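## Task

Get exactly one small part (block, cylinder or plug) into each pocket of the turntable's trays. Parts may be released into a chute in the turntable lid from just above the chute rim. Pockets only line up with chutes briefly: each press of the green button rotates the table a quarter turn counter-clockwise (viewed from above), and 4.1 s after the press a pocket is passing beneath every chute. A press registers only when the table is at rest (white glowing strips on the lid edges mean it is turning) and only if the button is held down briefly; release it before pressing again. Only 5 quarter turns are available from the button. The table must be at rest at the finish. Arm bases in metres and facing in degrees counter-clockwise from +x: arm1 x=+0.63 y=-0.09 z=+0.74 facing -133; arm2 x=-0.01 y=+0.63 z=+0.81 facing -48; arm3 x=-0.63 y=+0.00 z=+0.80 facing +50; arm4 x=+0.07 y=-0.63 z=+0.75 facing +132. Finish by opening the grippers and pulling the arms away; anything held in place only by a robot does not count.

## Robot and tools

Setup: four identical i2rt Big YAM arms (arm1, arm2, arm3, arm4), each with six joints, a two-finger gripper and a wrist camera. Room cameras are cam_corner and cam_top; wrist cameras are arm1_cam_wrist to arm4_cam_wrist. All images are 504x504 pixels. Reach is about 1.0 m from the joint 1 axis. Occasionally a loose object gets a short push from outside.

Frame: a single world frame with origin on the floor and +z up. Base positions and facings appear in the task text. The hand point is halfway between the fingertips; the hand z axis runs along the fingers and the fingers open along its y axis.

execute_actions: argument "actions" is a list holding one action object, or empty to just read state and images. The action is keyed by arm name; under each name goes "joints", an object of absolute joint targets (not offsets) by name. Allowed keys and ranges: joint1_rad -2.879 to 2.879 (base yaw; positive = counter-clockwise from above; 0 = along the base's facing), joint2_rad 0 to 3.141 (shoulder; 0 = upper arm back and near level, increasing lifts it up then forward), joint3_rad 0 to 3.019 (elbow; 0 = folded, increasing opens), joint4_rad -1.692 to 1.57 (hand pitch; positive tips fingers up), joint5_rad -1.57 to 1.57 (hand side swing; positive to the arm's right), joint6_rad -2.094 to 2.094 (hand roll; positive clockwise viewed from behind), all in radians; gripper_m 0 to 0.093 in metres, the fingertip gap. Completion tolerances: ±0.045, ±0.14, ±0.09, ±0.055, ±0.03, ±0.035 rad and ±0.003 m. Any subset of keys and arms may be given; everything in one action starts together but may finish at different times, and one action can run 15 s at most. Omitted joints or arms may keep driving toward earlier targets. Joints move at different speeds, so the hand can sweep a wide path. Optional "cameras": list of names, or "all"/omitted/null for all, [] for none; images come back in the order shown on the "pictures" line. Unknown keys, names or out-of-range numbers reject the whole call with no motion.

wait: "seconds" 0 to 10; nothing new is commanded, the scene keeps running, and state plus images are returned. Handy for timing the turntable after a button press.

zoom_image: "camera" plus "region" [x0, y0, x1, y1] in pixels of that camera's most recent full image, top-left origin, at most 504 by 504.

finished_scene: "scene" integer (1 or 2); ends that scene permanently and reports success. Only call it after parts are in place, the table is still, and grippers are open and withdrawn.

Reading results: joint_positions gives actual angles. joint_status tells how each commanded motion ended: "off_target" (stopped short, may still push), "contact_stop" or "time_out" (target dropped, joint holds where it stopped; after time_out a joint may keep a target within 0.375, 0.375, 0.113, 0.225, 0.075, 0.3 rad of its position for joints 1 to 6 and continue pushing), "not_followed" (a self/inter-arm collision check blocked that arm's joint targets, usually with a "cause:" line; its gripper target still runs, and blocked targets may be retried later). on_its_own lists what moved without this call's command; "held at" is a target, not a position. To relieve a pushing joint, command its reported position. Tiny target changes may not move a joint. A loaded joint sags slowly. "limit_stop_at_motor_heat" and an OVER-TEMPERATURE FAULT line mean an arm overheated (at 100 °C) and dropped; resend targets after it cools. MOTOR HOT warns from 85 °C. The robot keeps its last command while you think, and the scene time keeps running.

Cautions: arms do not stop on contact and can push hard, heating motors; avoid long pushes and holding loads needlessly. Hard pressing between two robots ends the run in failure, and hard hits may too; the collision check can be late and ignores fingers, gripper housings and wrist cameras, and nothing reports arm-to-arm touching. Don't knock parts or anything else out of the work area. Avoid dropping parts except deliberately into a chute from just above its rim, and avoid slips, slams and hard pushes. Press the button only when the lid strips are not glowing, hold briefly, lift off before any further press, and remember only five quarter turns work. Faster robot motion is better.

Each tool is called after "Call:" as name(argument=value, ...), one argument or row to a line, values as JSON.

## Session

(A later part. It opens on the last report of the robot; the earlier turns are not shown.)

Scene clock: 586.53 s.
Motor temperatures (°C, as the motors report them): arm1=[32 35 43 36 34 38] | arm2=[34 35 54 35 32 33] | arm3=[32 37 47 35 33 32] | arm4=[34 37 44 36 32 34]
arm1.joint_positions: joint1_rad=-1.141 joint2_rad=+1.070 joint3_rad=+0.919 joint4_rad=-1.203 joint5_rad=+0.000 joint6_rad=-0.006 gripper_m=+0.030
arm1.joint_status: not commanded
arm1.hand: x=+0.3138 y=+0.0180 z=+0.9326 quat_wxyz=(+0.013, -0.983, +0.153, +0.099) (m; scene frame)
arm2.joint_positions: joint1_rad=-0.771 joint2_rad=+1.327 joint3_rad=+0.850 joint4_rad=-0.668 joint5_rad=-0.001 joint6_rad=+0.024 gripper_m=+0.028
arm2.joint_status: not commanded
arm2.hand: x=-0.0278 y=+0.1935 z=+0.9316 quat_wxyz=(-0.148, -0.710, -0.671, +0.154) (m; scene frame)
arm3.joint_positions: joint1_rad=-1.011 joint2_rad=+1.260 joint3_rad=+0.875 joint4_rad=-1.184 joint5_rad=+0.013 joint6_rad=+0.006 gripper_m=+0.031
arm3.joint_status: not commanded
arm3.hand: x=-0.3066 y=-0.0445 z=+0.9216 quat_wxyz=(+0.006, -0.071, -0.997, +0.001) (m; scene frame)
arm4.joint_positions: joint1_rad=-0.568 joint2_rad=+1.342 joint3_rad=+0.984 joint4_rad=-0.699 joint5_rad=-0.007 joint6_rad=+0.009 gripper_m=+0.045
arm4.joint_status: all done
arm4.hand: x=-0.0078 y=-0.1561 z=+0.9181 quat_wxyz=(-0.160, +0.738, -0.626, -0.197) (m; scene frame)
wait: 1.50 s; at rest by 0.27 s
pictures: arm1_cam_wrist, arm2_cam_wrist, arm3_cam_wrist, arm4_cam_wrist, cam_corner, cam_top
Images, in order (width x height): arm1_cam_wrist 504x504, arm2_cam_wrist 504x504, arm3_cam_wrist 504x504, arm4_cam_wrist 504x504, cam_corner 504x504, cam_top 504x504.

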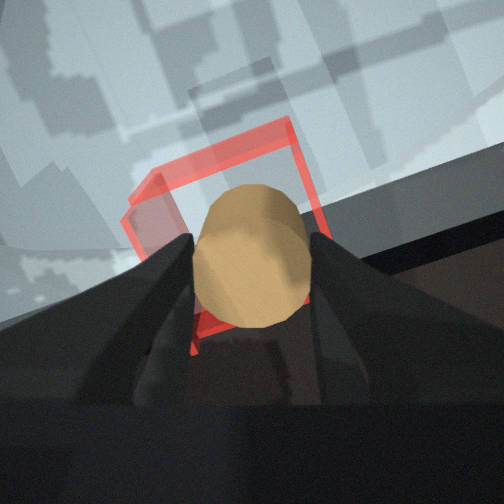

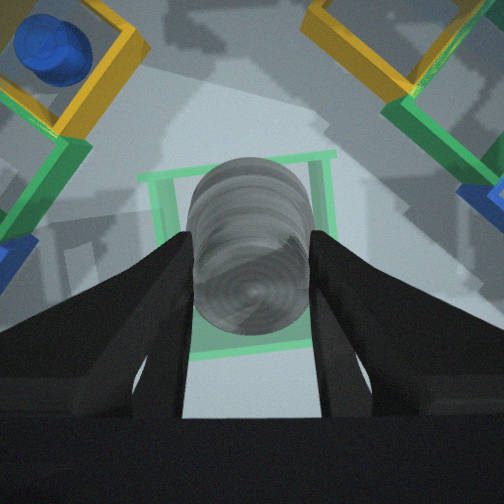

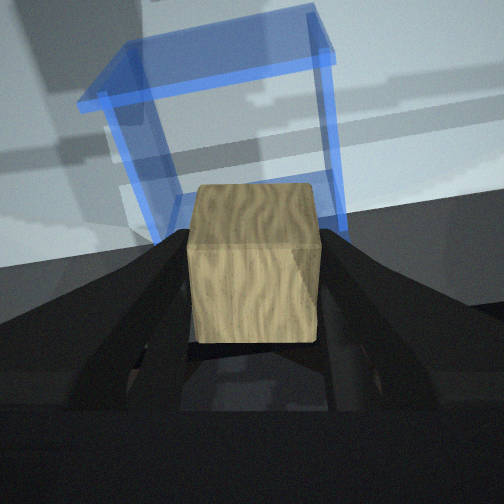

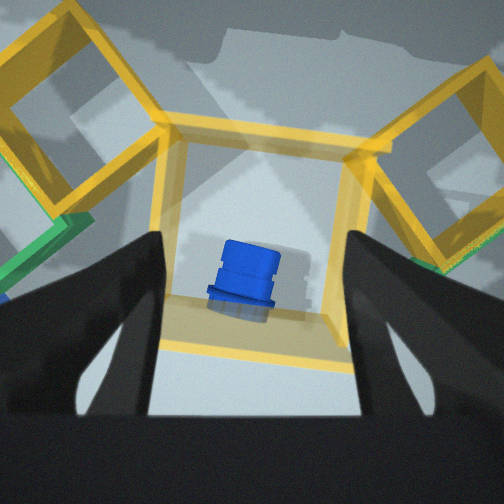

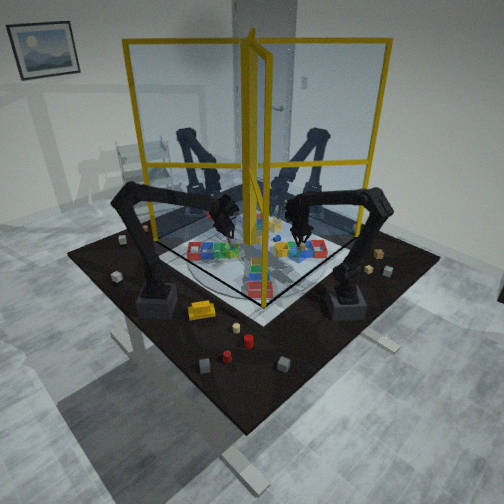

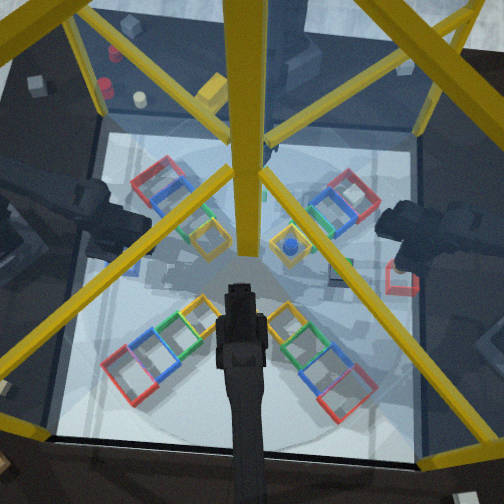

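Call:
execute_actions(
  actions=[
    {"arm4":{"joints":{"joint2_rad":1.0,"joint3_rad":1.0,"joint4_rad":-1.57,"gripper_m":0.08}}},
  ],
  cameras=[],
)

Call:
execute_actions(
  actions=[
    {"arm4":{"joints":{"joint1_rad":0.862,"joint6_rad":-0.73}}},
  ],
  cameras=[],
)

Call:
execute_actions(
  actions=[
    {"arm4":{"joints":{"joint2_rad":1.53,"joint3_rad":0.92,"joint4_rad":-0.945}}},
  ],
  cameras=["arm4_cam_wrist","cam_top"],
)

Scene clock: 691.20 s.
Motor temperatures (°C, as the motors report them): arm1=[32 35 44 36 34 37] | arm2=[34 36 56 35 32 33] | arm3=[32 37 48 35 33 32] | arm4=[34 37 44 36 32 34]
arm1.joint_positions: joint1_rad=-1.141 joint2_rad=+1.070 joint3_rad=+0.919 joint4_rad=-1.203 joint5_rad=+0.000 joint6_rad=-0.006 gripper_m=+0.030
arm1.joint_status: not commanded
arm1.hand: x=+0.3138 y=+0.0180 z=+0.9326 quat_wxyz=(+0.013, -0.983, +0.153, +0.099) (m; scene frame)
arm2.joint_positions: joint1_rad=-0.771 joint2_rad=+1.327 joint3_rad=+0.850 joint4_rad=-0.668 joint5_rad=-0.001 joint6_rad=+0.024 gripper_m=+0.028
arm2.joint_status: not commanded
arm2.hand: x=-0.0278 y=+0.1935 z=+0.9316 quat_wxyz=(-0.148, -0.710, -0.671, +0.154) (m; scene frame)
arm3.joint_positions: joint1_rad=-1.011 joint2_rad=+1.260 joint3_rad=+0.875 joint4_rad=-1.184 joint5_rad=+0.013 joint6_rad=+0.006 gripper_m=+0.031
arm3.joint_status: not commanded
arm3.hand: x=-0.3066 y=-0.0445 z=+0.9216 quat_wxyz=(+0.006, -0.071, -0.997, +0.001) (m; scene frame)
arm4.joint_positions: joint1_rad=-0.568 joint2_rad=+0.992 joint3_rad=+0.984 joint4_rad=-1.562 joint5_rad=-0.007 joint6_rad=+0.009 gripper_m=+0.080
arm4.joint_status: all done
arm4.hand: x=+0.0309 y=-0.3798 z=+0.9873 quat_wxyz=(+0.003, +0.762, -0.647, -0.002) (m; scene frame)
pictures: none
No camera images: the call's "cameras" was empty. Leave "cameras" out to get every camera's image.

Scene clock: 692.90 s.
Motor temperatures (°C, as the motors report them): arm1=[32 35 44 36 34 37] | arm2=[34 36 56 35 32 33] | arm3=[32 37 48 35 33 32] | arm4=[34 37 44 36 32 34]
arm1.joint_positions: joint1_rad=-1.141 joint2_rad=+1.070 joint3_rad=+0.919 joint4_rad=-1.203 joint5_rad=+0.000 joint6_rad=-0.006 gripper_m=+0.030
arm1.joint_status: not commanded
arm1.hand: x=+0.3138 y=+0.0180 z=+0.9326 quat_wxyz=(+0.013, -0.983, +0.153, +0.099) (m; scene frame)
arm2.joint_positions: joint1_rad=-0.771 joint2_rad=+1.327 joint3_rad=+0.850 joint4_rad=-0.668 joint5_rad=-0.001 joint6_rad=+0.024 gripper_m=+0.028
arm2.joint_status: not commanded
arm2.hand: x=-0.0278 y=+0.1935 z=+0.9316 quat_wxyz=(-0.148, -0.710, -0.671, +0.154) (m; scene frame)
arm3.joint_positions: joint1_rad=-1.011 joint2_rad=+1.260 joint3_rad=+0.875 joint4_rad=-1.184 joint5_rad=+0.013 joint6_rad=+0.006 gripper_m=+0.031
arm3.joint_status: not commanded
arm3.hand: x=-0.3066 y=-0.0445 z=+0.9216 quat_wxyz=(+0.006, -0.071, -0.997, +0.001) (m; scene frame)
arm4.joint_positions: joint1_rad=+0.855 joint2_rad=+0.994 joint3_rad=+0.984 joint4_rad=-1.562 joint5_rad=-0.007 joint6_rad=-0.714 gripper_m=+0.080
arm4.joint_status: all done
arm4.hand: x=-0.1788 y=-0.6366 z=+0.9874 quat_wxyz=(+0.004, +0.933, +0.361, -0.001) (m; scene frame)
pictures: none
No camera images: the call's "cameras" was empty. Leave "cameras" out to get every camera's image.

Scene clock: 694.23 s.
Motor temperatures (°C, as the motors report them): arm1=[32 35 44 36 34 37] | arm2=[34 36 56 35 32 33] | arm3=[32 37 48 35 33 32] | arm4=[34 37 44 36 32 34]
arm1.joint_positions: joint1_rad=-1.141 joint2_rad=+1.070 joint3_rad=+0.919 joint4_rad=-1.203 joint5_rad=+0.000 joint6_rad=-0.006 gripper_m=+0.030
arm1.joint_status: not commanded
arm1.hand: x=+0.3138 y=+0.0180 z=+0.9326 quat_wxyz=(+0.013, -0.983, +0.153, +0.099) (m; scene frame)
arm2.joint_positions: joint1_rad=-0.771 joint2_rad=+1.327 joint3_rad=+0.850 joint4_rad=-0.668 joint5_rad=-0.001 joint6_rad=+0.024 gripper_m=+0.028
arm2.joint_status: not commanded
arm2.hand: x=-0.0278 y=+0.1935 z=+0.9316 quat_wxyz=(-0.148, -0.710, -0.671, +0.154) (m; scene frame)
arm3.joint_positions: joint1_rad=-1.011 joint2_rad=+1.260 joint3_rad=+0.875 joint4_rad=-1.184 joint5_rad=+0.013 joint6_rad=+0.006 gripper_m=+0.031
arm3.joint_status: not commanded
arm3.hand: x=-0.3066 y=-0.0445 z=+0.9216 quat_wxyz=(+0.006, -0.071, -0.997, +0.001) (m; scene frame)
arm4.joint_positions: joint1_rad=+0.855 joint2_rad=+1.538 joint3_rad=+0.923 joint4_rad=-0.955 joint5_rad=-0.007 joint6_rad=-0.715 gripper_m=+0.080
arm4.joint_status: all done
arm4.hand: x=-0.3145 y=-0.6402 z=+0.7970 quat_wxyz=(+0.004, +0.932, +0.361, -0.002) (m; scene frame)
pictures: arm4_cam_wrist, cam_top
Images, in order (width x height): arm4_cam_wrist 504x504, cam_top 504x504.

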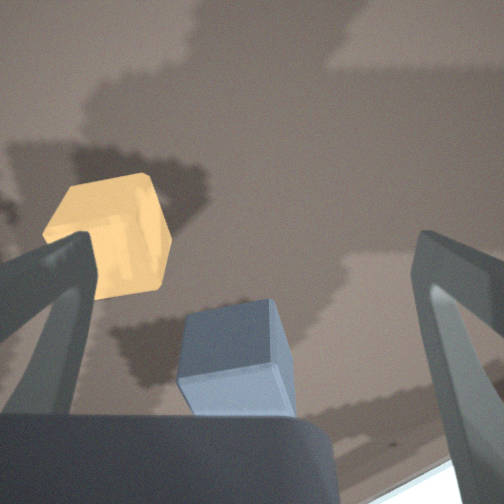

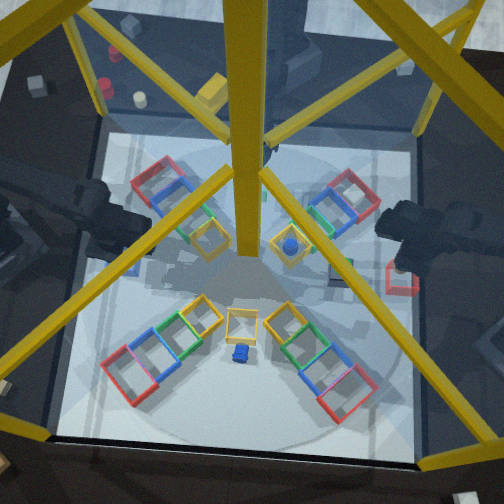

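Call:
execute_actions(
  actions=[
    {"arm4":{"joints":{"joint1_rad":0.91,"joint2_rad":1.365,"joint3_rad":0.81,"joint4_rad":-1.03,"joint6_rad":-0.83}}},
  ],
  cameras=["arm4_cam_wrist"],
)

Scene clock: 719.80 s.
Motor temperatures (°C, as the motors report them): arm1=[32 35 44 36 34 36] | arm2=[34 36 56 35 32 33] | arm3=[32 37 48 35 33 32] | arm4=[34 37 43 36 32 34]
arm1.joint_positions: joint1_rad=-1.141 joint2_rad=+1.070 joint3_rad=+0.919 joint4_rad=-1.203 joint5_rad=+0.000 joint6_rad=-0.006 gripper_m=+0.030
arm1.joint_status: not commanded
arm1.hand: x=+0.3138 y=+0.0180 z=+0.9326 quat_wxyz=(+0.013, -0.983, +0.153, +0.099) (m; scene frame)
arm2.joint_positions: joint1_rad=-0.771 joint2_rad=+1.327 joint3_rad=+0.850 joint4_rad=-0.668 joint5_rad=-0.001 joint6_rad=+0.024 gripper_m=+0.028
arm2.joint_status: not commanded
arm2.hand: x=-0.0278 y=+0.1935 z=+0.9316 quat_wxyz=(-0.148, -0.710, -0.671, +0.154) (m; scene frame)
arm3.joint_positions: joint1_rad=-1.011 joint2_rad=+1.260 joint3_rad=+0.875 joint4_rad=-1.184 joint5_rad=+0.013 joint6_rad=+0.006 gripper_m=+0.031
arm3.joint_status: not commanded
arm3.hand: x=-0.3066 y=-0.0445 z=+0.9216 quat_wxyz=(+0.006, -0.071, -0.997, +0.001) (m; scene frame)
arm4.joint_positions: joint1_rad=+0.905 joint2_rad=+1.364 joint3_rad=+0.810 joint4_rad=-1.027 joint5_rad=-0.007 joint6_rad=-0.815 gripper_m=+0.080
arm4.joint_status: all done
arm4.hand: x=-0.2571 y=-0.6554 z=+0.8204 quat_wxyz=(+0.006, +0.903, +0.430, +0.003) (m; scene frame)
pictures: arm4_cam_wrist
Images, in order (width x height): arm4_cam_wrist 504x504.

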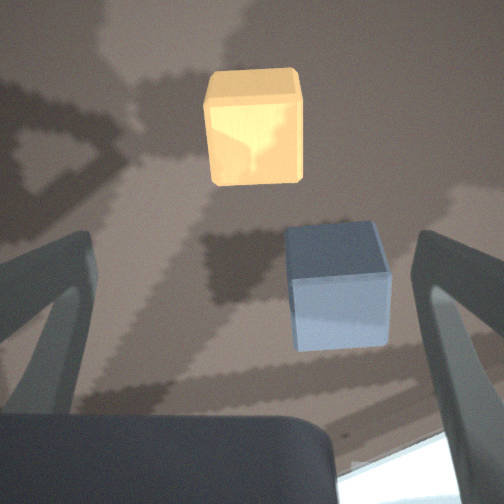

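Call:
execute_actions(
  actions=[
    {"arm4":{"joints":{"joint2_rad":1.50,"joint3_rad":0.73,"joint4_rad":-0.78}}},
  ],
  cameras=["arm4_cam_wrist"],
)

Call:
execute_actions(
  actions=[
    {"arm4":{"joints":{"gripper_m":0.02}}},
  ],
  cameras=["arm4_cam_wrist"],
)

Scene clock: 729.17 s.
Motor temperatures (°C, as the motors report them): arm1=[32 35 44 36 34 36] | arm2=[34 36 56 35 32 33] | arm3=[32 37 48 35 33 32] | arm4=[34 37 43 36 32 34]
arm1.joint_positions: joint1_rad=-1.141 joint2_rad=+1.070 joint3_rad=+0.919 joint4_rad=-1.203 joint5_rad=+0.000 joint6_rad=-0.006 gripper_m=+0.030
arm1.joint_status: not commanded
arm1.hand: x=+0.3138 y=+0.0180 z=+0.9326 quat_wxyz=(+0.013, -0.983, +0.153, +0.099) (m; scene frame)
arm2.joint_positions: joint1_rad=-0.771 joint2_rad=+1.327 joint3_rad=+0.850 joint4_rad=-0.668 joint5_rad=-0.001 joint6_rad=+0.024 gripper_m=+0.028
arm2.joint_status: not commanded
arm2.hand: x=-0.0278 y=+0.1935 z=+0.9316 quat_wxyz=(-0.148, -0.710, -0.671, +0.154) (m; scene frame)
arm3.joint_positions: joint1_rad=-1.011 joint2_rad=+1.260 joint3_rad=+0.875 joint4_rad=-1.184 joint5_rad=+0.013 joint6_rad=+0.006 gripper_m=+0.031
arm3.joint_status: not commanded
arm3.hand: x=-0.3066 y=-0.0445 z=+0.9216 quat_wxyz=(+0.006, -0.071, -0.997, +0.001) (m; scene frame)
arm4.joint_positions: joint1_rad=+0.905 joint2_rad=+1.513 joint3_rad=+0.730 joint4_rad=-0.790 joint5_rad=-0.007 joint6_rad=-0.815 gripper_m=+0.080
arm4.joint_status: all done
arm4.hand: x=-0.2621 y=-0.6559 z=+0.7492 quat_wxyz=(+0.005, +0.903, +0.430, -0.001) (m; scene frame)
pictures: arm4_cam_wrist
Images, in order (width x height): arm4_cam_wrist 504x504.

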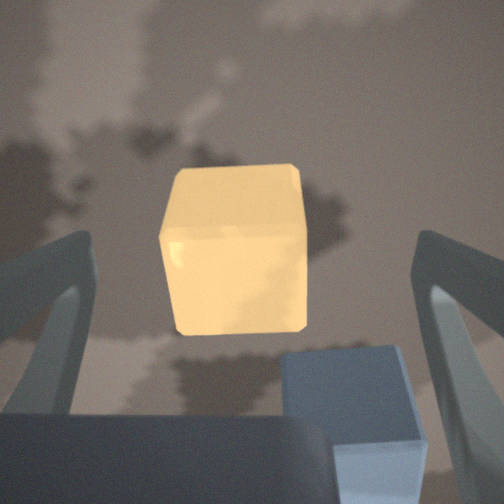

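Scene clock: 729.80 s.
Motor temperatures (°C, as the motors report them): arm1=[32 35 44 36 34 36] | arm2=[34 36 56 35 32 33] | arm3=[32 37 48 35 33 32] | arm4=[34 37 43 36 32 34]
arm1.joint_positions: joint1_rad=-1.141 joint2_rad=+1.070 joint3_rad=+0.919 joint4_rad=-1.203 joint5_rad=+0.000 joint6_rad=-0.006 gripper_m=+0.030
arm1.joint_status: not commanded
arm1.hand: x=+0.3138 y=+0.0180 z=+0.9326 quat_wxyz=(+0.013, -0.983, +0.153, +0.099) (m; scene frame)
arm2.joint_positions: joint1_rad=-0.771 joint2_rad=+1.327 joint3_rad=+0.850 joint4_rad=-0.668 joint5_rad=-0.001 joint6_rad=+0.024 gripper_m=+0.028
arm2.joint_status: not commanded
arm2.hand: x=-0.0278 y=+0.1935 z=+0.9316 quat_wxyz=(-0.148, -0.710, -0.671, +0.154) (m; scene frame)
arm3.joint_positions: joint1_rad=-1.011 joint2_rad=+1.260 joint3_rad=+0.875 joint4_rad=-1.184 joint5_rad=+0.013 joint6_rad=+0.006 gripper_m=+0.031
arm3.joint_status: not commanded
arm3.hand: x=-0.3066 y=-0.0445 z=+0.9216 quat_wxyz=(+0.006, -0.071, -0.997, +0.001) (m; scene frame)
arm4.joint_positions: joint1_rad=+0.905 joint2_rad=+1.513 joint3_rad=+0.730 joint4_rad=-0.790 joint5_rad=-0.007 joint6_rad=-0.815 gripper_m=+0.031
arm4.joint_status: gripper_m off_target (ended at +0.031, target +0.020)
arm4.hand: x=-0.2621 y=-0.6559 z=+0.7492 quat_wxyz=(+0.005, +0.903, +0.430, -0.001) (m; scene frame)
pictures: arm4_cam_wrist
Images, in order (width x height): arm4_cam_wrist 504x504.

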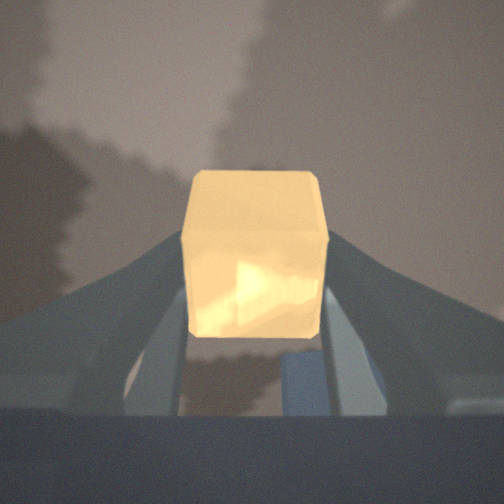

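Call:
execute_actions(
  actions=[
    {"arm4":{"joints":{"joint2_rad":1.0,"joint3_rad":1.015,"joint4_rad":-1.57,"joint6_rad":0.0}},"arm1":{"joints":{"joint1_rad":-1.029,"joint3_rad":1.33,"joint4_rad":-1.295}},"arm2":{"joints":{"joint4_rad":-0.72}}},
  ],
  cameras=[],
)

Call:
execute_actions(
  actions=[
    {"arm4":{"joints":{"joint1_rad":-0.583}},"arm1":{"joints":{"joint2_rad":1.37}}},
  ],
  cameras=["arm1_cam_wrist","arm2_cam_wrist"],
)

Call:
execute_actions(
  actions=[
    {"arm4":{"joints":{"joint2_rad":1.345,"joint4_rad":-0.685}}},
  ],
  cameras=["arm4_cam_wrist","cam_top"],
)

Scene clock: 757.77 s.
Motor temperatures (°C, as the motors report them): arm1=[32 35 45 36 34 36] | arm2=[34 36 57 35 32 33] | arm3=[32 37 49 35 33 32] | arm4=[34 37 43 36 32 34]
arm1.joint_positions: joint1_rad=-1.028 joint2_rad=+1.074 joint3_rad=+1.295 joint4_rad=-1.281 joint5_rad=+0.000 joint6_rad=-0.006 gripper_m=+0.030
arm1.joint_status: all done
arm1.hand: x=+0.2391 y=-0.0035 z=+1.0993 quat_wxyz=(+0.022, -0.965, +0.095, +0.244) (m; scene frame)
arm2.joint_positions: joint1_rad=-0.771 joint2_rad=+1.327 joint3_rad=+0.850 joint4_rad=-0.710 joint5_rad=-0.001 joint6_rad=+0.024 gripper_m=+0.028
arm2.joint_status: all done
arm2.hand: x=-0.0275 y=+0.2031 z=+0.9275 quat_wxyz=(-0.134, -0.713, -0.674, +0.139) (m; scene frame)
arm3.joint_positions: joint1_rad=-1.011 joint2_rad=+1.260 joint3_rad=+0.875 joint4_rad=-1.184 joint5_rad=+0.013 joint6_rad=+0.006 gripper_m=+0.031
arm3.joint_status: not commanded
arm3.hand: x=-0.3066 y=-0.0445 z=+0.9216 quat_wxyz=(+0.006, -0.071, -0.997, +0.001) (m; scene frame)
arm4.joint_positions: joint1_rad=+0.905 joint2_rad=+0.993 joint3_rad=+0.994 joint4_rad=-1.562 joint5_rad=-0.007 joint6_rad=-0.016 gripper_m=+0.031
arm4.joint_status: all done
arm4.hand: x=-0.1805 y=-0.6494 z=+0.9912 quat_wxyz=(+0.005, +0.999, +0.045, -0.005) (m; scene frame)
pictures: none
No camera images: the call's "cameras" was empty. Leave "cameras" out to get every camera's image.

Scene clock: 759.50 s.
Motor temperatures (°C, as the motors report them): arm1=[32 35 45 36 34 36] | arm2=[34 36 57 35 32 33] | arm3=[32 37 49 35 33 32] | arm4=[34 37 43 36 32 34]
arm1.joint_positions: joint1_rad=-1.028 joint2_rad=+1.379 joint3_rad=+1.296 joint4_rad=-1.281 joint5_rad=+0.000 joint6_rad=-0.006 gripper_m=+0.030
arm1.joint_status: all done
arm1.hand: x=+0.1884 y=+0.0059 z=+0.9765 quat_wxyz=(+0.006, -0.991, +0.097, +0.096) (m; scene frame)
arm2.joint_positions: joint1_rad=-0.771 joint2_rad=+1.327 joint3_rad=+0.850 joint4_rad=-0.710 joint5_rad=-0.001 joint6_rad=+0.024 gripper_m=+0.028
arm2.joint_status: not commanded
arm2.hand: x=-0.0275 y=+0.2031 z=+0.9275 quat_wxyz=(-0.134, -0.713, -0.674, +0.139) (m; scene frame)
arm3.joint_positions: joint1_rad=-1.011 joint2_rad=+1.260 joint3_rad=+0.875 joint4_rad=-1.184 joint5_rad=+0.013 joint6_rad=+0.006 gripper_m=+0.031
arm3.joint_status: not commanded
arm3.hand: x=-0.3066 y=-0.0445 z=+0.9216 quat_wxyz=(+0.006, -0.071, -0.997, +0.001) (m; scene frame)
arm4.joint_positions: joint1_rad=-0.576 joint2_rad=+0.995 joint3_rad=+0.994 joint4_rad=-1.562 joint5_rad=-0.007 joint6_rad=-0.014 gripper_m=+0.031
arm4.joint_status: all done
arm4.hand: x=+0.0324 y=-0.3768 z=+0.9904 quat_wxyz=(+0.001, +0.767, -0.642, -0.005) (m; scene frame)
pictures: arm1_cam_wrist, arm2_cam_wrist
Images, in order (width x height): arm1_cam_wrist 504x504, arm2_cam_wrist 504x504.

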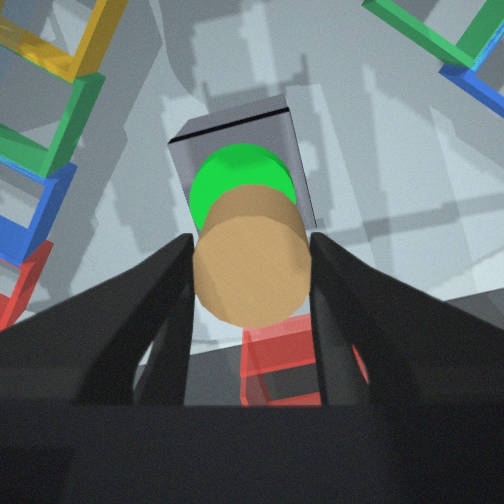

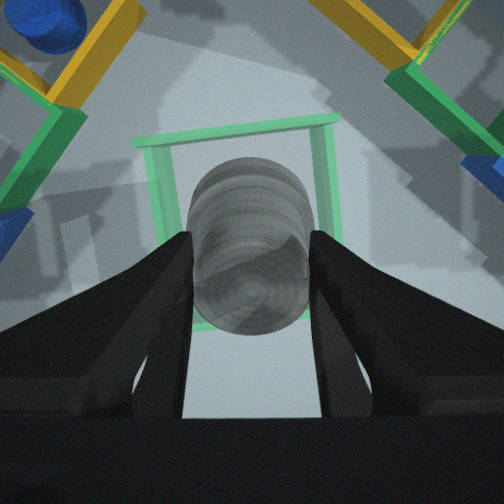

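Scene clock: 762.40 s.
Motor temperatures (°C, as the motors report them): arm1=[32 35 46 36 34 36] | arm2=[34 36 57 35 32 33] | arm3=[32 37 49 35 33 32] | arm4=[34 37 44 36 32 34]
arm1.joint_positions: joint1_rad=-1.028 joint2_rad=+1.379 joint3_rad=+1.296 joint4_rad=-1.281 joint5_rad=+0.000 joint6_rad=-0.006 gripper_m=+0.030
arm1.joint_status: not commanded
arm1.hand: x=+0.1884 y=+0.0059 z=+0.9765 quat_wxyz=(+0.006, -0.991, +0.097, +0.096) (m; scene frame)
arm2.joint_positions: joint1_rad=-0.771 joint2_rad=+1.327 joint3_rad=+0.850 joint4_rad=-0.710 joint5_rad=-0.001 joint6_rad=+0.024 gripper_m=+0.028
arm2.joint_status: not commanded
arm2.hand: x=-0.0275 y=+0.2031 z=+0.9275 quat_wxyz=(-0.134, -0.713, -0.674, +0.139) (m; scene frame)
arm3.joint_positions: joint1_rad=-1.011 joint2_rad=+1.260 joint3_rad=+0.875 joint4_rad=-1.184 joint5_rad=+0.013 joint6_rad=+0.006 gripper_m=+0.031
arm3.joint_status: not commanded
arm3.hand: x=-0.3066 y=-0.0445 z=+0.9216 quat_wxyz=(+0.006, -0.071, -0.997, +0.001) (m; scene frame)
arm4.joint_positions: joint1_rad=-0.576 joint2_rad=+1.341 joint3_rad=+0.964 joint4_rad=-0.849 joint5_rad=-0.010 joint6_rad=+0.011 gripper_m=+0.031
arm4.joint_status: joint4_rad time_out (moved +0.713 of +0.877); the others done
arm4.on_its_own: joint4_rad reads -0.849 and still pushes toward -0.685 since a time_out
arm4.hand: x=+0.0020 y=-0.1958 z=+0.8940 quat_wxyz=(-0.106, +0.748, -0.641, -0.134) (m; scene frame)
pictures: arm4_cam_wrist, cam_top
Images, in order (width x height): arm4_cam_wrist 504x504, cam_top 504x504.

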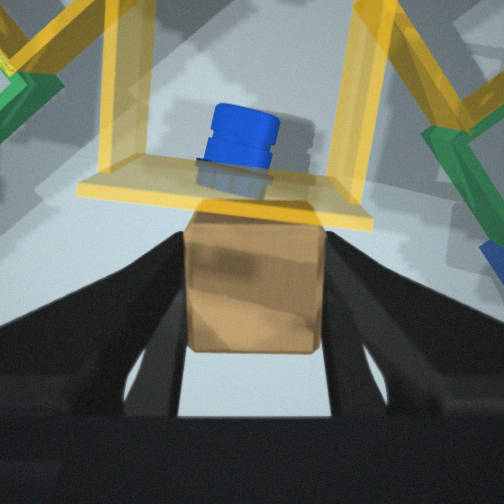

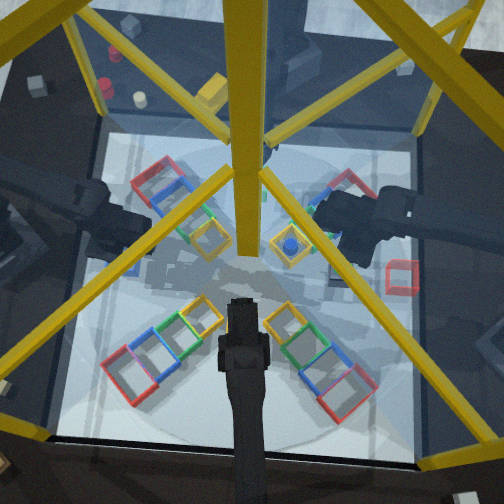

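Call:
execute_actions(
  actions=[
    {"arm4":{"joints":{"joint2_rad":1.17,"joint4_rad":-0.86,"joint3_rad":1.015}}},
  ],
  cameras=[],
)

Call:
execute_actions(
  actions=[
    {"arm4":{"joints":{"joint4_rad":-0.685,"joint5_rad":-0.007}}},
  ],
  cameras=[],
)

Call:
execute_actions(
  actions=[
    {"arm4":{"joints":{"joint2_rad":1.345}}},
  ],
  cameras=["arm4_cam_wrist","cam_top"],
)

Scene clock: 773.53 s.
Motor temperatures (°C, as the motors report them): arm1=[32 35 47 36 34 36] | arm2=[34 36 57 35 32 33] | arm3=[32 37 49 35 33 32] | arm4=[34 37 47 37 32 34]
arm1.joint_positions: joint1_rad=-1.028 joint2_rad=+1.379 joint3_rad=+1.296 joint4_rad=-1.281 joint5_rad=+0.000 joint6_rad=-0.006 gripper_m=+0.030
arm1.joint_status: not commanded
arm1.hand: x=+0.1884 y=+0.0059 z=+0.9765 quat_wxyz=(+0.006, -0.991, +0.097, +0.096) (m; scene frame)
arm2.joint_positions: joint1_rad=-0.771 joint2_rad=+1.327 joint3_rad=+0.850 joint4_rad=-0.710 joint5_rad=-0.001 joint6_rad=+0.024 gripper_m=+0.028
arm2.joint_status: not commanded
arm2.hand: x=-0.0275 y=+0.2031 z=+0.9275 quat_wxyz=(-0.134, -0.713, -0.674, +0.139) (m; scene frame)
arm3.joint_positions: joint1_rad=-1.011 joint2_rad=+1.260 joint3_rad=+0.875 joint4_rad=-1.184 joint5_rad=+0.013 joint6_rad=+0.006 gripper_m=+0.031
arm3.joint_status: not commanded
arm3.hand: x=-0.3066 y=-0.0445 z=+0.9216 quat_wxyz=(+0.006, -0.071, -0.997, +0.001) (m; scene frame)
arm4.joint_positions: joint1_rad=-0.576 joint2_rad=+1.161 joint3_rad=+0.966 joint4_rad=-0.859 joint5_rad=-0.010 joint6_rad=+0.011 gripper_m=+0.031
arm4.joint_status: all done
arm4.hand: x=+0.0037 y=-0.2061 z=+0.9683 quat_wxyz=(-0.160, +0.735, -0.629, -0.199) (m; scene frame)
pictures: none
No camera images: the call's "cameras" was empty. Leave "cameras" out to get every camera's image.

Scene clock: 774.40 s.
Motor temperatures (°C, as the motors report them): arm1=[32 35 47 36 34 36] | arm2=[34 36 57 35 32 33] | arm3=[32 37 49 35 33 32] | arm4=[34 37 47 37 32 34]
arm1.joint_positions: joint1_rad=-1.028 joint2_rad=+1.379 joint3_rad=+1.296 joint4_rad=-1.281 joint5_rad=+0.000 joint6_rad=-0.006 gripper_m=+0.030
arm1.joint_status: not commanded
arm1.hand: x=+0.1884 y=+0.0059 z=+0.9765 quat_wxyz=(+0.006, -0.991, +0.097, +0.096) (m; scene frame)
arm2.joint_positions: joint1_rad=-0.771 joint2_rad=+1.327 joint3_rad=+0.850 joint4_rad=-0.710 joint5_rad=-0.001 joint6_rad=+0.024 gripper_m=+0.028
arm2.joint_status: not commanded
arm2.hand: x=-0.0275 y=+0.2031 z=+0.9275 quat_wxyz=(-0.134, -0.713, -0.674, +0.139) (m; scene frame)
arm3.joint_positions: joint1_rad=-1.011 joint2_rad=+1.260 joint3_rad=+0.875 joint4_rad=-1.184 joint5_rad=+0.013 joint6_rad=+0.006 gripper_m=+0.031
arm3.joint_status: not commanded
arm3.hand: x=-0.3066 y=-0.0445 z=+0.9216 quat_wxyz=(+0.006, -0.071, -0.997, +0.001) (m; scene frame)
arm4.joint_positions: joint1_rad=-0.576 joint2_rad=+1.161 joint3_rad=+0.966 joint4_rad=-0.703 joint5_rad=-0.010 joint6_rad=+0.011 gripper_m=+0.031
arm4.joint_status: all done
arm4.hand: x=-0.0015 y=-0.1748 z=+0.9897 quat_wxyz=(-0.208, +0.718, -0.613, -0.256) (m; scene frame)
pictures: none
No camera images: the call's "cameras" was empty. Leave "cameras" out to get every camera's image.

Scene clock: 775.37 s.
Motor temperatures (°C, as the motors report them): arm1=[32 35 47 36 34 36] | arm2=[34 36 57 35 32 33] | arm3=[32 37 49 35 33 32] | arm4=[34 37 47 37 32 34]
arm1.joint_positions: joint1_rad=-1.028 joint2_rad=+1.379 joint3_rad=+1.296 joint4_rad=-1.281 joint5_rad=+0.000 joint6_rad=-0.006 gripper_m=+0.030
arm1.joint_status: not commanded
arm1.hand: x=+0.1884 y=+0.0059 z=+0.9765 quat_wxyz=(+0.006, -0.991, +0.097, +0.096) (m; scene frame)
arm2.joint_positions: joint1_rad=-0.771 joint2_rad=+1.327 joint3_rad=+0.850 joint4_rad=-0.710 joint5_rad=-0.001 joint6_rad=+0.024 gripper_m=+0.028
arm2.joint_status: not commanded
arm2.hand: x=-0.0275 y=+0.2031 z=+0.9275 quat_wxyz=(-0.134, -0.713, -0.674, +0.139) (m; scene frame)
arm3.joint_positions: joint1_rad=-1.011 joint2_rad=+1.260 joint3_rad=+0.875 joint4_rad=-1.184 joint5_rad=+0.013 joint6_rad=+0.006 gripper_m=+0.031
arm3.joint_status: not commanded
arm3.hand: x=-0.3066 y=-0.0445 z=+0.9216 quat_wxyz=(+0.006, -0.071, -0.997, +0.001) (m; scene frame)
arm4.joint_positions: joint1_rad=-0.576 joint2_rad=+1.363 joint3_rad=+0.966 joint4_rad=-0.697 joint5_rad=-0.010 joint6_rad=+0.011 gripper_m=+0.031
arm4.joint_status: all done
arm4.hand: x=-0.0038 y=-0.1611 z=+0.8999 quat_wxyz=(-0.147, +0.739, -0.632, -0.184) (m; scene frame)
pictures: arm4_cam_wrist, cam_top
Images, in order (width x height): arm4_cam_wrist 504x504, cam_top 504x504.

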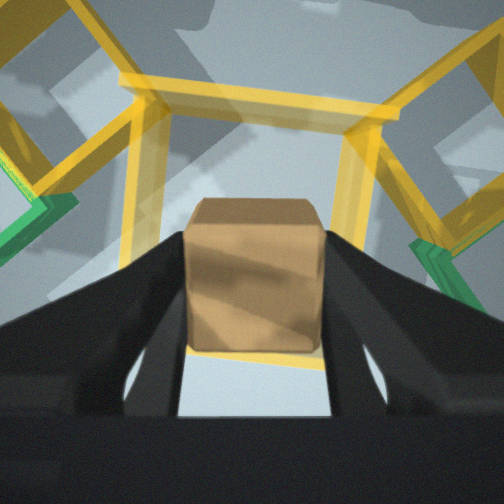

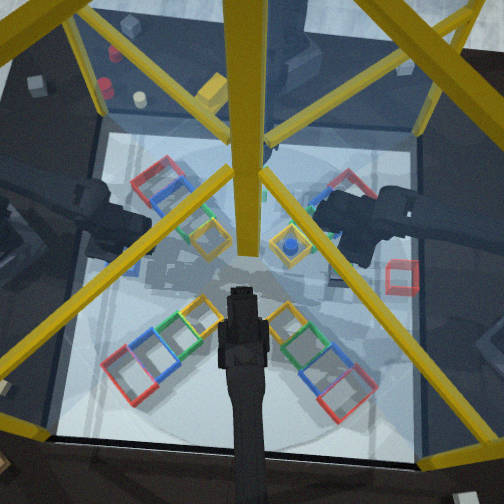

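Call:
execute_actions(
  actions=[
    {"arm4":{"joints":{"joint3_rad":1.045}}},
  ],
  cameras=["arm4_cam_wrist"],
)

Scene clock: 781.67 s.
Motor temperatures (°C, as the motors report them): arm1=[32 36 48 36 34 36] | arm2=[34 36 57 35 32 33] | arm3=[32 37 49 35 33 32] | arm4=[34 37 48 37 32 34]
arm1.joint_positions: joint1_rad=-1.028 joint2_rad=+1.379 joint3_rad=+1.296 joint4_rad=-1.281 joint5_rad=+0.000 joint6_rad=-0.006 gripper_m=+0.030
arm1.joint_status: not commanded
arm1.hand: x=+0.1884 y=+0.0059 z=+0.9765 quat_wxyz=(+0.006, -0.991, +0.097, +0.096) (m; scene frame)
arm2.joint_positions: joint1_rad=-0.771 joint2_rad=+1.327 joint3_rad=+0.850 joint4_rad=-0.710 joint5_rad=-0.001 joint6_rad=+0.024 gripper_m=+0.028
arm2.joint_status: not commanded
arm2.hand: x=-0.0275 y=+0.2031 z=+0.9275 quat_wxyz=(-0.134, -0.713, -0.674, +0.139) (m; scene frame)
arm3.joint_positions: joint1_rad=-1.011 joint2_rad=+1.260 joint3_rad=+0.875 joint4_rad=-1.184 joint5_rad=+0.013 joint6_rad=+0.006 gripper_m=+0.031
arm3.joint_status: not commanded
arm3.hand: x=-0.3066 y=-0.0445 z=+0.9216 quat_wxyz=(+0.006, -0.071, -0.997, +0.001) (m; scene frame)
arm4.joint_positions: joint1_rad=-0.576 joint2_rad=+1.363 joint3_rad=+0.985 joint4_rad=-0.697 joint5_rad=-0.010 joint6_rad=+0.011 gripper_m=+0.031
arm4.joint_status: all done
arm4.hand: x=-0.0049 y=-0.1544 z=+0.9086 quat_wxyz=(-0.153, +0.737, -0.630, -0.190) (m; scene frame)
pictures: arm4_cam_wrist
Images, in order (width x height): arm4_cam_wrist 504x504.

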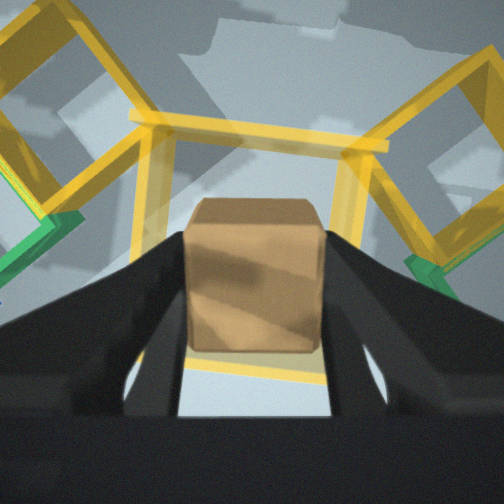

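Call:
execute_actions(
  actions=[
    {"arm1":{"joints":{"joint3_rad":1.262}}},
  ],
  cameras=["arm1_cam_wrist","cam_top"],
)

Scene clock: 791.57 s.
Motor temperatures (°C, as the motors report them): arm1=[32 36 48 36 34 36] | arm2=[34 36 57 35 32 33] | arm3=[32 37 49 35 33 32] | arm4=[34 37 50 36 32 34]
arm1.joint_positions: joint1_rad=-1.028 joint2_rad=+1.378 joint3_rad=+1.270 joint4_rad=-1.281 joint5_rad=+0.000 joint6_rad=-0.006 gripper_m=+0.030
arm1.joint_status: all done
arm1.hand: x=+0.1956 y=+0.0044 z=+0.9662 quat_wxyz=(+0.005, -0.992, +0.097, +0.084) (m; scene frame)
arm2.joint_positions: joint1_rad=-0.771 joint2_rad=+1.327 joint3_rad=+0.850 joint4_rad=-0.710 joint5_rad=-0.001 joint6_rad=+0.024 gripper_m=+0.028
arm2.joint_status: not commanded
arm2.hand: x=-0.0275 y=+0.2031 z=+0.9275 quat_wxyz=(-0.134, -0.713, -0.674, +0.139) (m; scene frame)
arm3.joint_positions: joint1_rad=-1.011 joint2_rad=+1.260 joint3_rad=+0.875 joint4_rad=-1.184 joint5_rad=+0.013 joint6_rad=+0.006 gripper_m=+0.031
arm3.joint_status: not commanded
arm3.hand: x=-0.3066 y=-0.0445 z=+0.9216 quat_wxyz=(+0.006, -0.071, -0.997, +0.001) (m; scene frame)
arm4.joint_positions: joint1_rad=-0.576 joint2_rad=+1.363 joint3_rad=+0.985 joint4_rad=-0.697 joint5_rad=-0.010 joint6_rad=+0.011 gripper_m=+0.031
arm4.joint_status: not commanded
arm4.hand: x=-0.0049 y=-0.1544 z=+0.9086 quat_wxyz=(-0.153, +0.737, -0.630, -0.190) (m; scene frame)
pictures: arm1_cam_wrist, cam_top
Images, in order (width x height): arm1_cam_wrist 504x504, cam_top 504x504.

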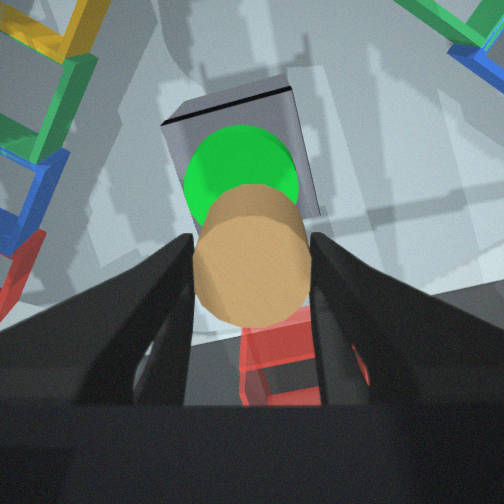

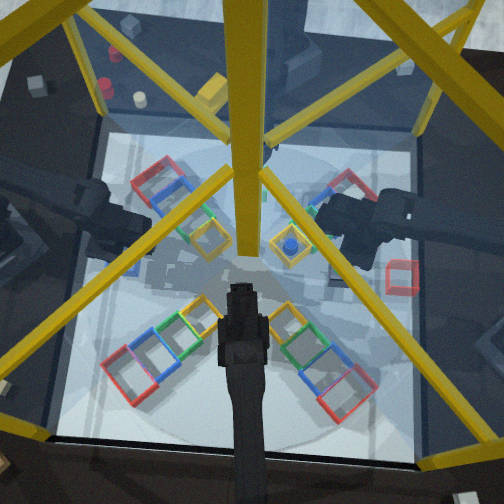

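Call:
execute_actions(
  actions=[
    {"arm1":{"joints":{"joint1_rad":-1.134,"joint2_rad":1.08}}},
  ],
  cameras=[],
)

Call:
execute_actions(
  actions=[
    {"arm1":{"joints":{"joint3_rad":0.915,"joint4_rad":-1.225}}},
  ],
  cameras=["arm1_cam_wrist"],
)

Scene clock: 824.23 s.
Motor temperatures (°C, as the motors report them): arm1=[32 36 45 36 34 36] | arm2=[34 36 57 35 32 33] | arm3=[32 37 49 35 33 32] | arm4=[34 37 52 36 32 34]
arm1.joint_positions: joint1_rad=-1.142 joint2_rad=+1.070 joint3_rad=+1.264 joint4_rad=-1.281 joint5_rad=+0.000 joint6_rad=-0.006 gripper_m=+0.030
arm1.joint_status: all done
arm1.hand: x=+0.2557 y=+0.0384 z=+1.0853 quat_wxyz=(+0.034, -0.961, +0.151, +0.229) (m; scene frame)
arm2.joint_positions: joint1_rad=-0.771 joint2_rad=+1.327 joint3_rad=+0.850 joint4_rad=-0.710 joint5_rad=-0.001 joint6_rad=+0.024 gripper_m=+0.028
arm2.joint_status: not commanded
arm2.hand: x=-0.0275 y=+0.2031 z=+0.9275 quat_wxyz=(-0.134, -0.713, -0.674, +0.139) (m; scene frame)
arm3.joint_positions: joint1_rad=-1.011 joint2_rad=+1.260 joint3_rad=+0.875 joint4_rad=-1.184 joint5_rad=+0.013 joint6_rad=+0.006 gripper_m=+0.031
arm3.joint_status: not commanded
arm3.hand: x=-0.3066 y=-0.0445 z=+0.9216 quat_wxyz=(+0.006, -0.071, -0.997, +0.001) (m; scene frame)
arm4.joint_positions: joint1_rad=-0.576 joint2_rad=+1.363 joint3_rad=+0.985 joint4_rad=-0.697 joint5_rad=-0.010 joint6_rad=+0.011 gripper_m=+0.031
arm4.joint_status: not commanded
arm4.hand: x=-0.0049 y=-0.1544 z=+0.9086 quat_wxyz=(-0.153, +0.737, -0.630, -0.190) (m; scene frame)
pictures: none
No camera images: the call's "cameras" was empty. Leave "cameras" out to get every camera's image.

Scene clock: 825.27 s.
Motor temperatures (°C, as the motors report them): arm1=[32 36 45 36 34 36] | arm2=[34 36 57 35 32 33] | arm3=[32 37 49 35 33 32] | arm4=[34 37 52 36 32 34]
arm1.joint_positions: joint1_rad=-1.142 joint2_rad=+1.072 joint3_rad=+0.919 joint4_rad=-1.240 joint5_rad=+0.000 joint6_rad=-0.006 gripper_m=+0.030
arm1.joint_status: all done
arm1.hand: x=+0.3221 y=+0.0158 z=+0.9306 quat_wxyz=(+0.010, -0.985, +0.154, +0.080) (m; scene frame)
arm2.joint_positions: joint1_rad=-0.771 joint2_rad=+1.327 joint3_rad=+0.850 joint4_rad=-0.710 joint5_rad=-0.001 joint6_rad=+0.024 gripper_m=+0.028
arm2.joint_status: not commanded
arm2.hand: x=-0.0275 y=+0.2031 z=+0.9275 quat_wxyz=(-0.134, -0.713, -0.674, +0.139) (m; scene frame)
arm3.joint_positions: joint1_rad=-1.011 joint2_rad=+1.260 joint3_rad=+0.875 joint4_rad=-1.184 joint5_rad=+0.013 joint6_rad=+0.006 gripper_m=+0.031
arm3.joint_status: not commanded
arm3.hand: x=-0.3066 y=-0.0445 z=+0.9216 quat_wxyz=(+0.006, -0.071, -0.997, +0.001) (m; scene frame)
arm4.joint_positions: joint1_rad=-0.576 joint2_rad=+1.363 joint3_rad=+0.985 joint4_rad=-0.697 joint5_rad=-0.010 joint6_rad=+0.011 gripper_m=+0.031
arm4.joint_status: not commanded
arm4.hand: x=-0.0049 y=-0.1544 z=+0.9086 quat_wxyz=(-0.153, +0.737, -0.630, -0.190) (m; scene frame)
pictures: arm1_cam_wrist
Images, in order (width x height): arm1_cam_wrist 504x504.

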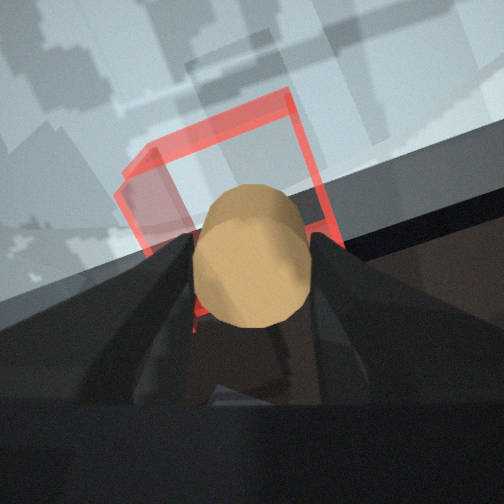

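Call:
execute_actions(
  actions=[
    {"arm1":{"joints":{"joint1_rad":-1.029,"joint3_rad":1.33,"joint4_rad":-1.295}}},
  ],
  cameras=[],
)

Call:
execute_actions(
  actions=[
    {"arm1":{"joints":{"joint2_rad":1.37}}},
  ],
  cameras=[],
)

Call:
execute_actions(
  actions=[
    {"arm1":{"joints":{"joint3_rad":1.262}}},
  ],
  cameras=["arm1_cam_wrist","cam_top"],
)

Scene clock: 842.03 s.
Motor temperatures (°C, as the motors report them): arm1=[32 35 46 36 34 36] | arm2=[34 36 58 35 32 33] | arm3=[32 37 49 35 33 32] | arm4=[34 37 53 36 32 34]
arm1.joint_positions: joint1_rad=-1.028 joint2_rad=+1.074 joint3_rad=+1.295 joint4_rad=-1.284 joint5_rad=+0.000 joint6_rad=-0.006 gripper_m=+0.030
arm1.joint_status: all done
arm1.hand: x=+0.2398 y=-0.0035 z=+1.0989 quat_wxyz=(+0.022, -0.965, +0.096, +0.243) (m; scene frame)
arm2.joint_positions: joint1_rad=-0.771 joint2_rad=+1.327 joint3_rad=+0.850 joint4_rad=-0.710 joint5_rad=-0.001 joint6_rad=+0.024 gripper_m=+0.028
arm2.joint_status: not commanded
arm2.hand: x=-0.0275 y=+0.2031 z=+0.9275 quat_wxyz=(-0.134, -0.713, -0.674, +0.139) (m; scene frame)
arm3.joint_positions: joint1_rad=-1.011 joint2_rad=+1.260 joint3_rad=+0.875 joint4_rad=-1.184 joint5_rad=+0.013 joint6_rad=+0.006 gripper_m=+0.031
arm3.joint_status: not commanded
arm3.hand: x=-0.3066 y=-0.0445 z=+0.9216 quat_wxyz=(+0.006, -0.071, -0.997, +0.001) (m; scene frame)
arm4.joint_positions: joint1_rad=-0.576 joint2_rad=+1.363 joint3_rad=+0.985 joint4_rad=-0.697 joint5_rad=-0.010 joint6_rad=+0.011 gripper_m=+0.031
arm4.joint_status: not commanded
arm4.hand: x=-0.0049 y=-0.1544 z=+0.9086 quat_wxyz=(-0.153, +0.737, -0.630, -0.190) (m; scene frame)
pictures: none
No camera images: the call's "cameras" was empty. Leave "cameras" out to get every camera's image.

Scene clock: 843.27 s.
Motor temperatures (°C, as the motors report them): arm1=[32 35 46 36 34 36] | arm2=[34 36 58 35 32 33] | arm3=[32 37 49 35 33 32] | arm4=[34 37 53 36 32 34]
arm1.joint_positions: joint1_rad=-1.028 joint2_rad=+1.379 joint3_rad=+1.297 joint4_rad=-1.284 joint5_rad=+0.000 joint6_rad=-0.006 gripper_m=+0.030
arm1.joint_status: all done
arm1.hand: x=+0.1889 y=+0.0060 z=+0.9767 quat_wxyz=(+0.006, -0.991, +0.098, +0.095) (m; scene frame)
arm2.joint_positions: joint1_rad=-0.771 joint2_rad=+1.327 joint3_rad=+0.850 joint4_rad=-0.710 joint5_rad=-0.001 joint6_rad=+0.024 gripper_m=+0.028
arm2.joint_status: not commanded
arm2.hand: x=-0.0275 y=+0.2031 z=+0.9275 quat_wxyz=(-0.134, -0.713, -0.674, +0.139) (m; scene frame)
arm3.joint_positions: joint1_rad=-1.011 joint2_rad=+1.260 joint3_rad=+0.875 joint4_rad=-1.184 joint5_rad=+0.013 joint6_rad=+0.006 gripper_m=+0.031
arm3.joint_status: not commanded
arm3.hand: x=-0.3066 y=-0.0445 z=+0.9216 quat_wxyz=(+0.006, -0.071, -0.997, +0.001) (m; scene frame)
arm4.joint_positions: joint1_rad=-0.576 joint2_rad=+1.363 joint3_rad=+0.985 joint4_rad=-0.697 joint5_rad=-0.010 joint6_rad=+0.011 gripper_m=+0.031
arm4.joint_status: not commanded
arm4.hand: x=-0.0049 y=-0.1544 z=+0.9086 quat_wxyz=(-0.153, +0.737, -0.630, -0.190) (m; scene frame)
pictures: none
No camera images: the call's "cameras" was empty. Leave "cameras" out to get every camera's image.

Scene clock: 843.97 s.
Motor temperatures (°C, as the motors report them): arm1=[32 35 46 36 34 36] | arm2=[34 36 58 35 32 33] | arm3=[32 37 49 35 33 32] | arm4=[34 37 53 36 32 34]
arm1.joint_positions: joint1_rad=-1.028 joint2_rad=+1.377 joint3_rad=+1.270 joint4_rad=-1.284 joint5_rad=+0.000 joint6_rad=-0.006 gripper_m=+0.030
arm1.joint_status: all done
arm1.hand: x=+0.1965 y=+0.0044 z=+0.9660 quat_wxyz=(+0.005, -0.992, +0.098, +0.082) (m; scene frame)
arm2.joint_positions: joint1_rad=-0.771 joint2_rad=+1.327 joint3_rad=+0.850 joint4_rad=-0.710 joint5_rad=-0.001 joint6_rad=+0.024 gripper_m=+0.028
arm2.joint_status: not commanded
arm2.hand: x=-0.0275 y=+0.2031 z=+0.9275 quat_wxyz=(-0.134, -0.713, -0.674, +0.139) (m; scene frame)
arm3.joint_positions: joint1_rad=-1.011 joint2_rad=+1.260 joint3_rad=+0.875 joint4_rad=-1.184 joint5_rad=+0.013 joint6_rad=+0.006 gripper_m=+0.031
arm3.joint_status: not commanded
arm3.hand: x=-0.3066 y=-0.0445 z=+0.9216 quat_wxyz=(+0.006, -0.071, -0.997, +0.001) (m; scene frame)
arm4.joint_positions: joint1_rad=-0.576 joint2_rad=+1.363 joint3_rad=+0.985 joint4_rad=-0.697 joint5_rad=-0.010 joint6_rad=+0.011 gripper_m=+0.031
arm4.joint_status: not commanded
arm4.hand: x=-0.0049 y=-0.1544 z=+0.9086 quat_wxyz=(-0.153, +0.737, -0.630, -0.190) (m; scene frame)
pictures: arm1_cam_wrist, cam_top
Images, in order (width x height): arm1_cam_wrist 504x504, cam_top 504x504.

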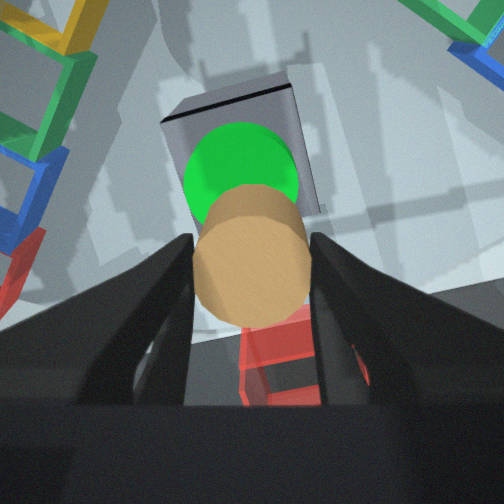

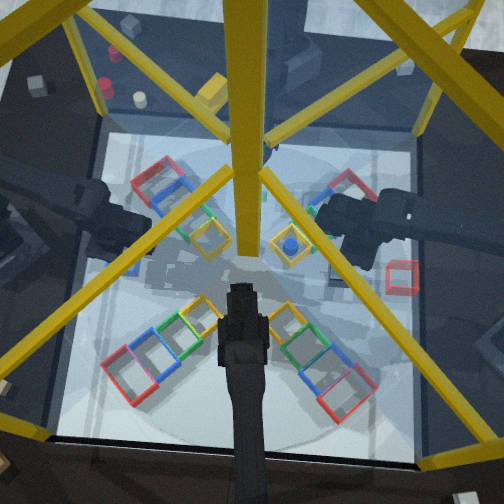

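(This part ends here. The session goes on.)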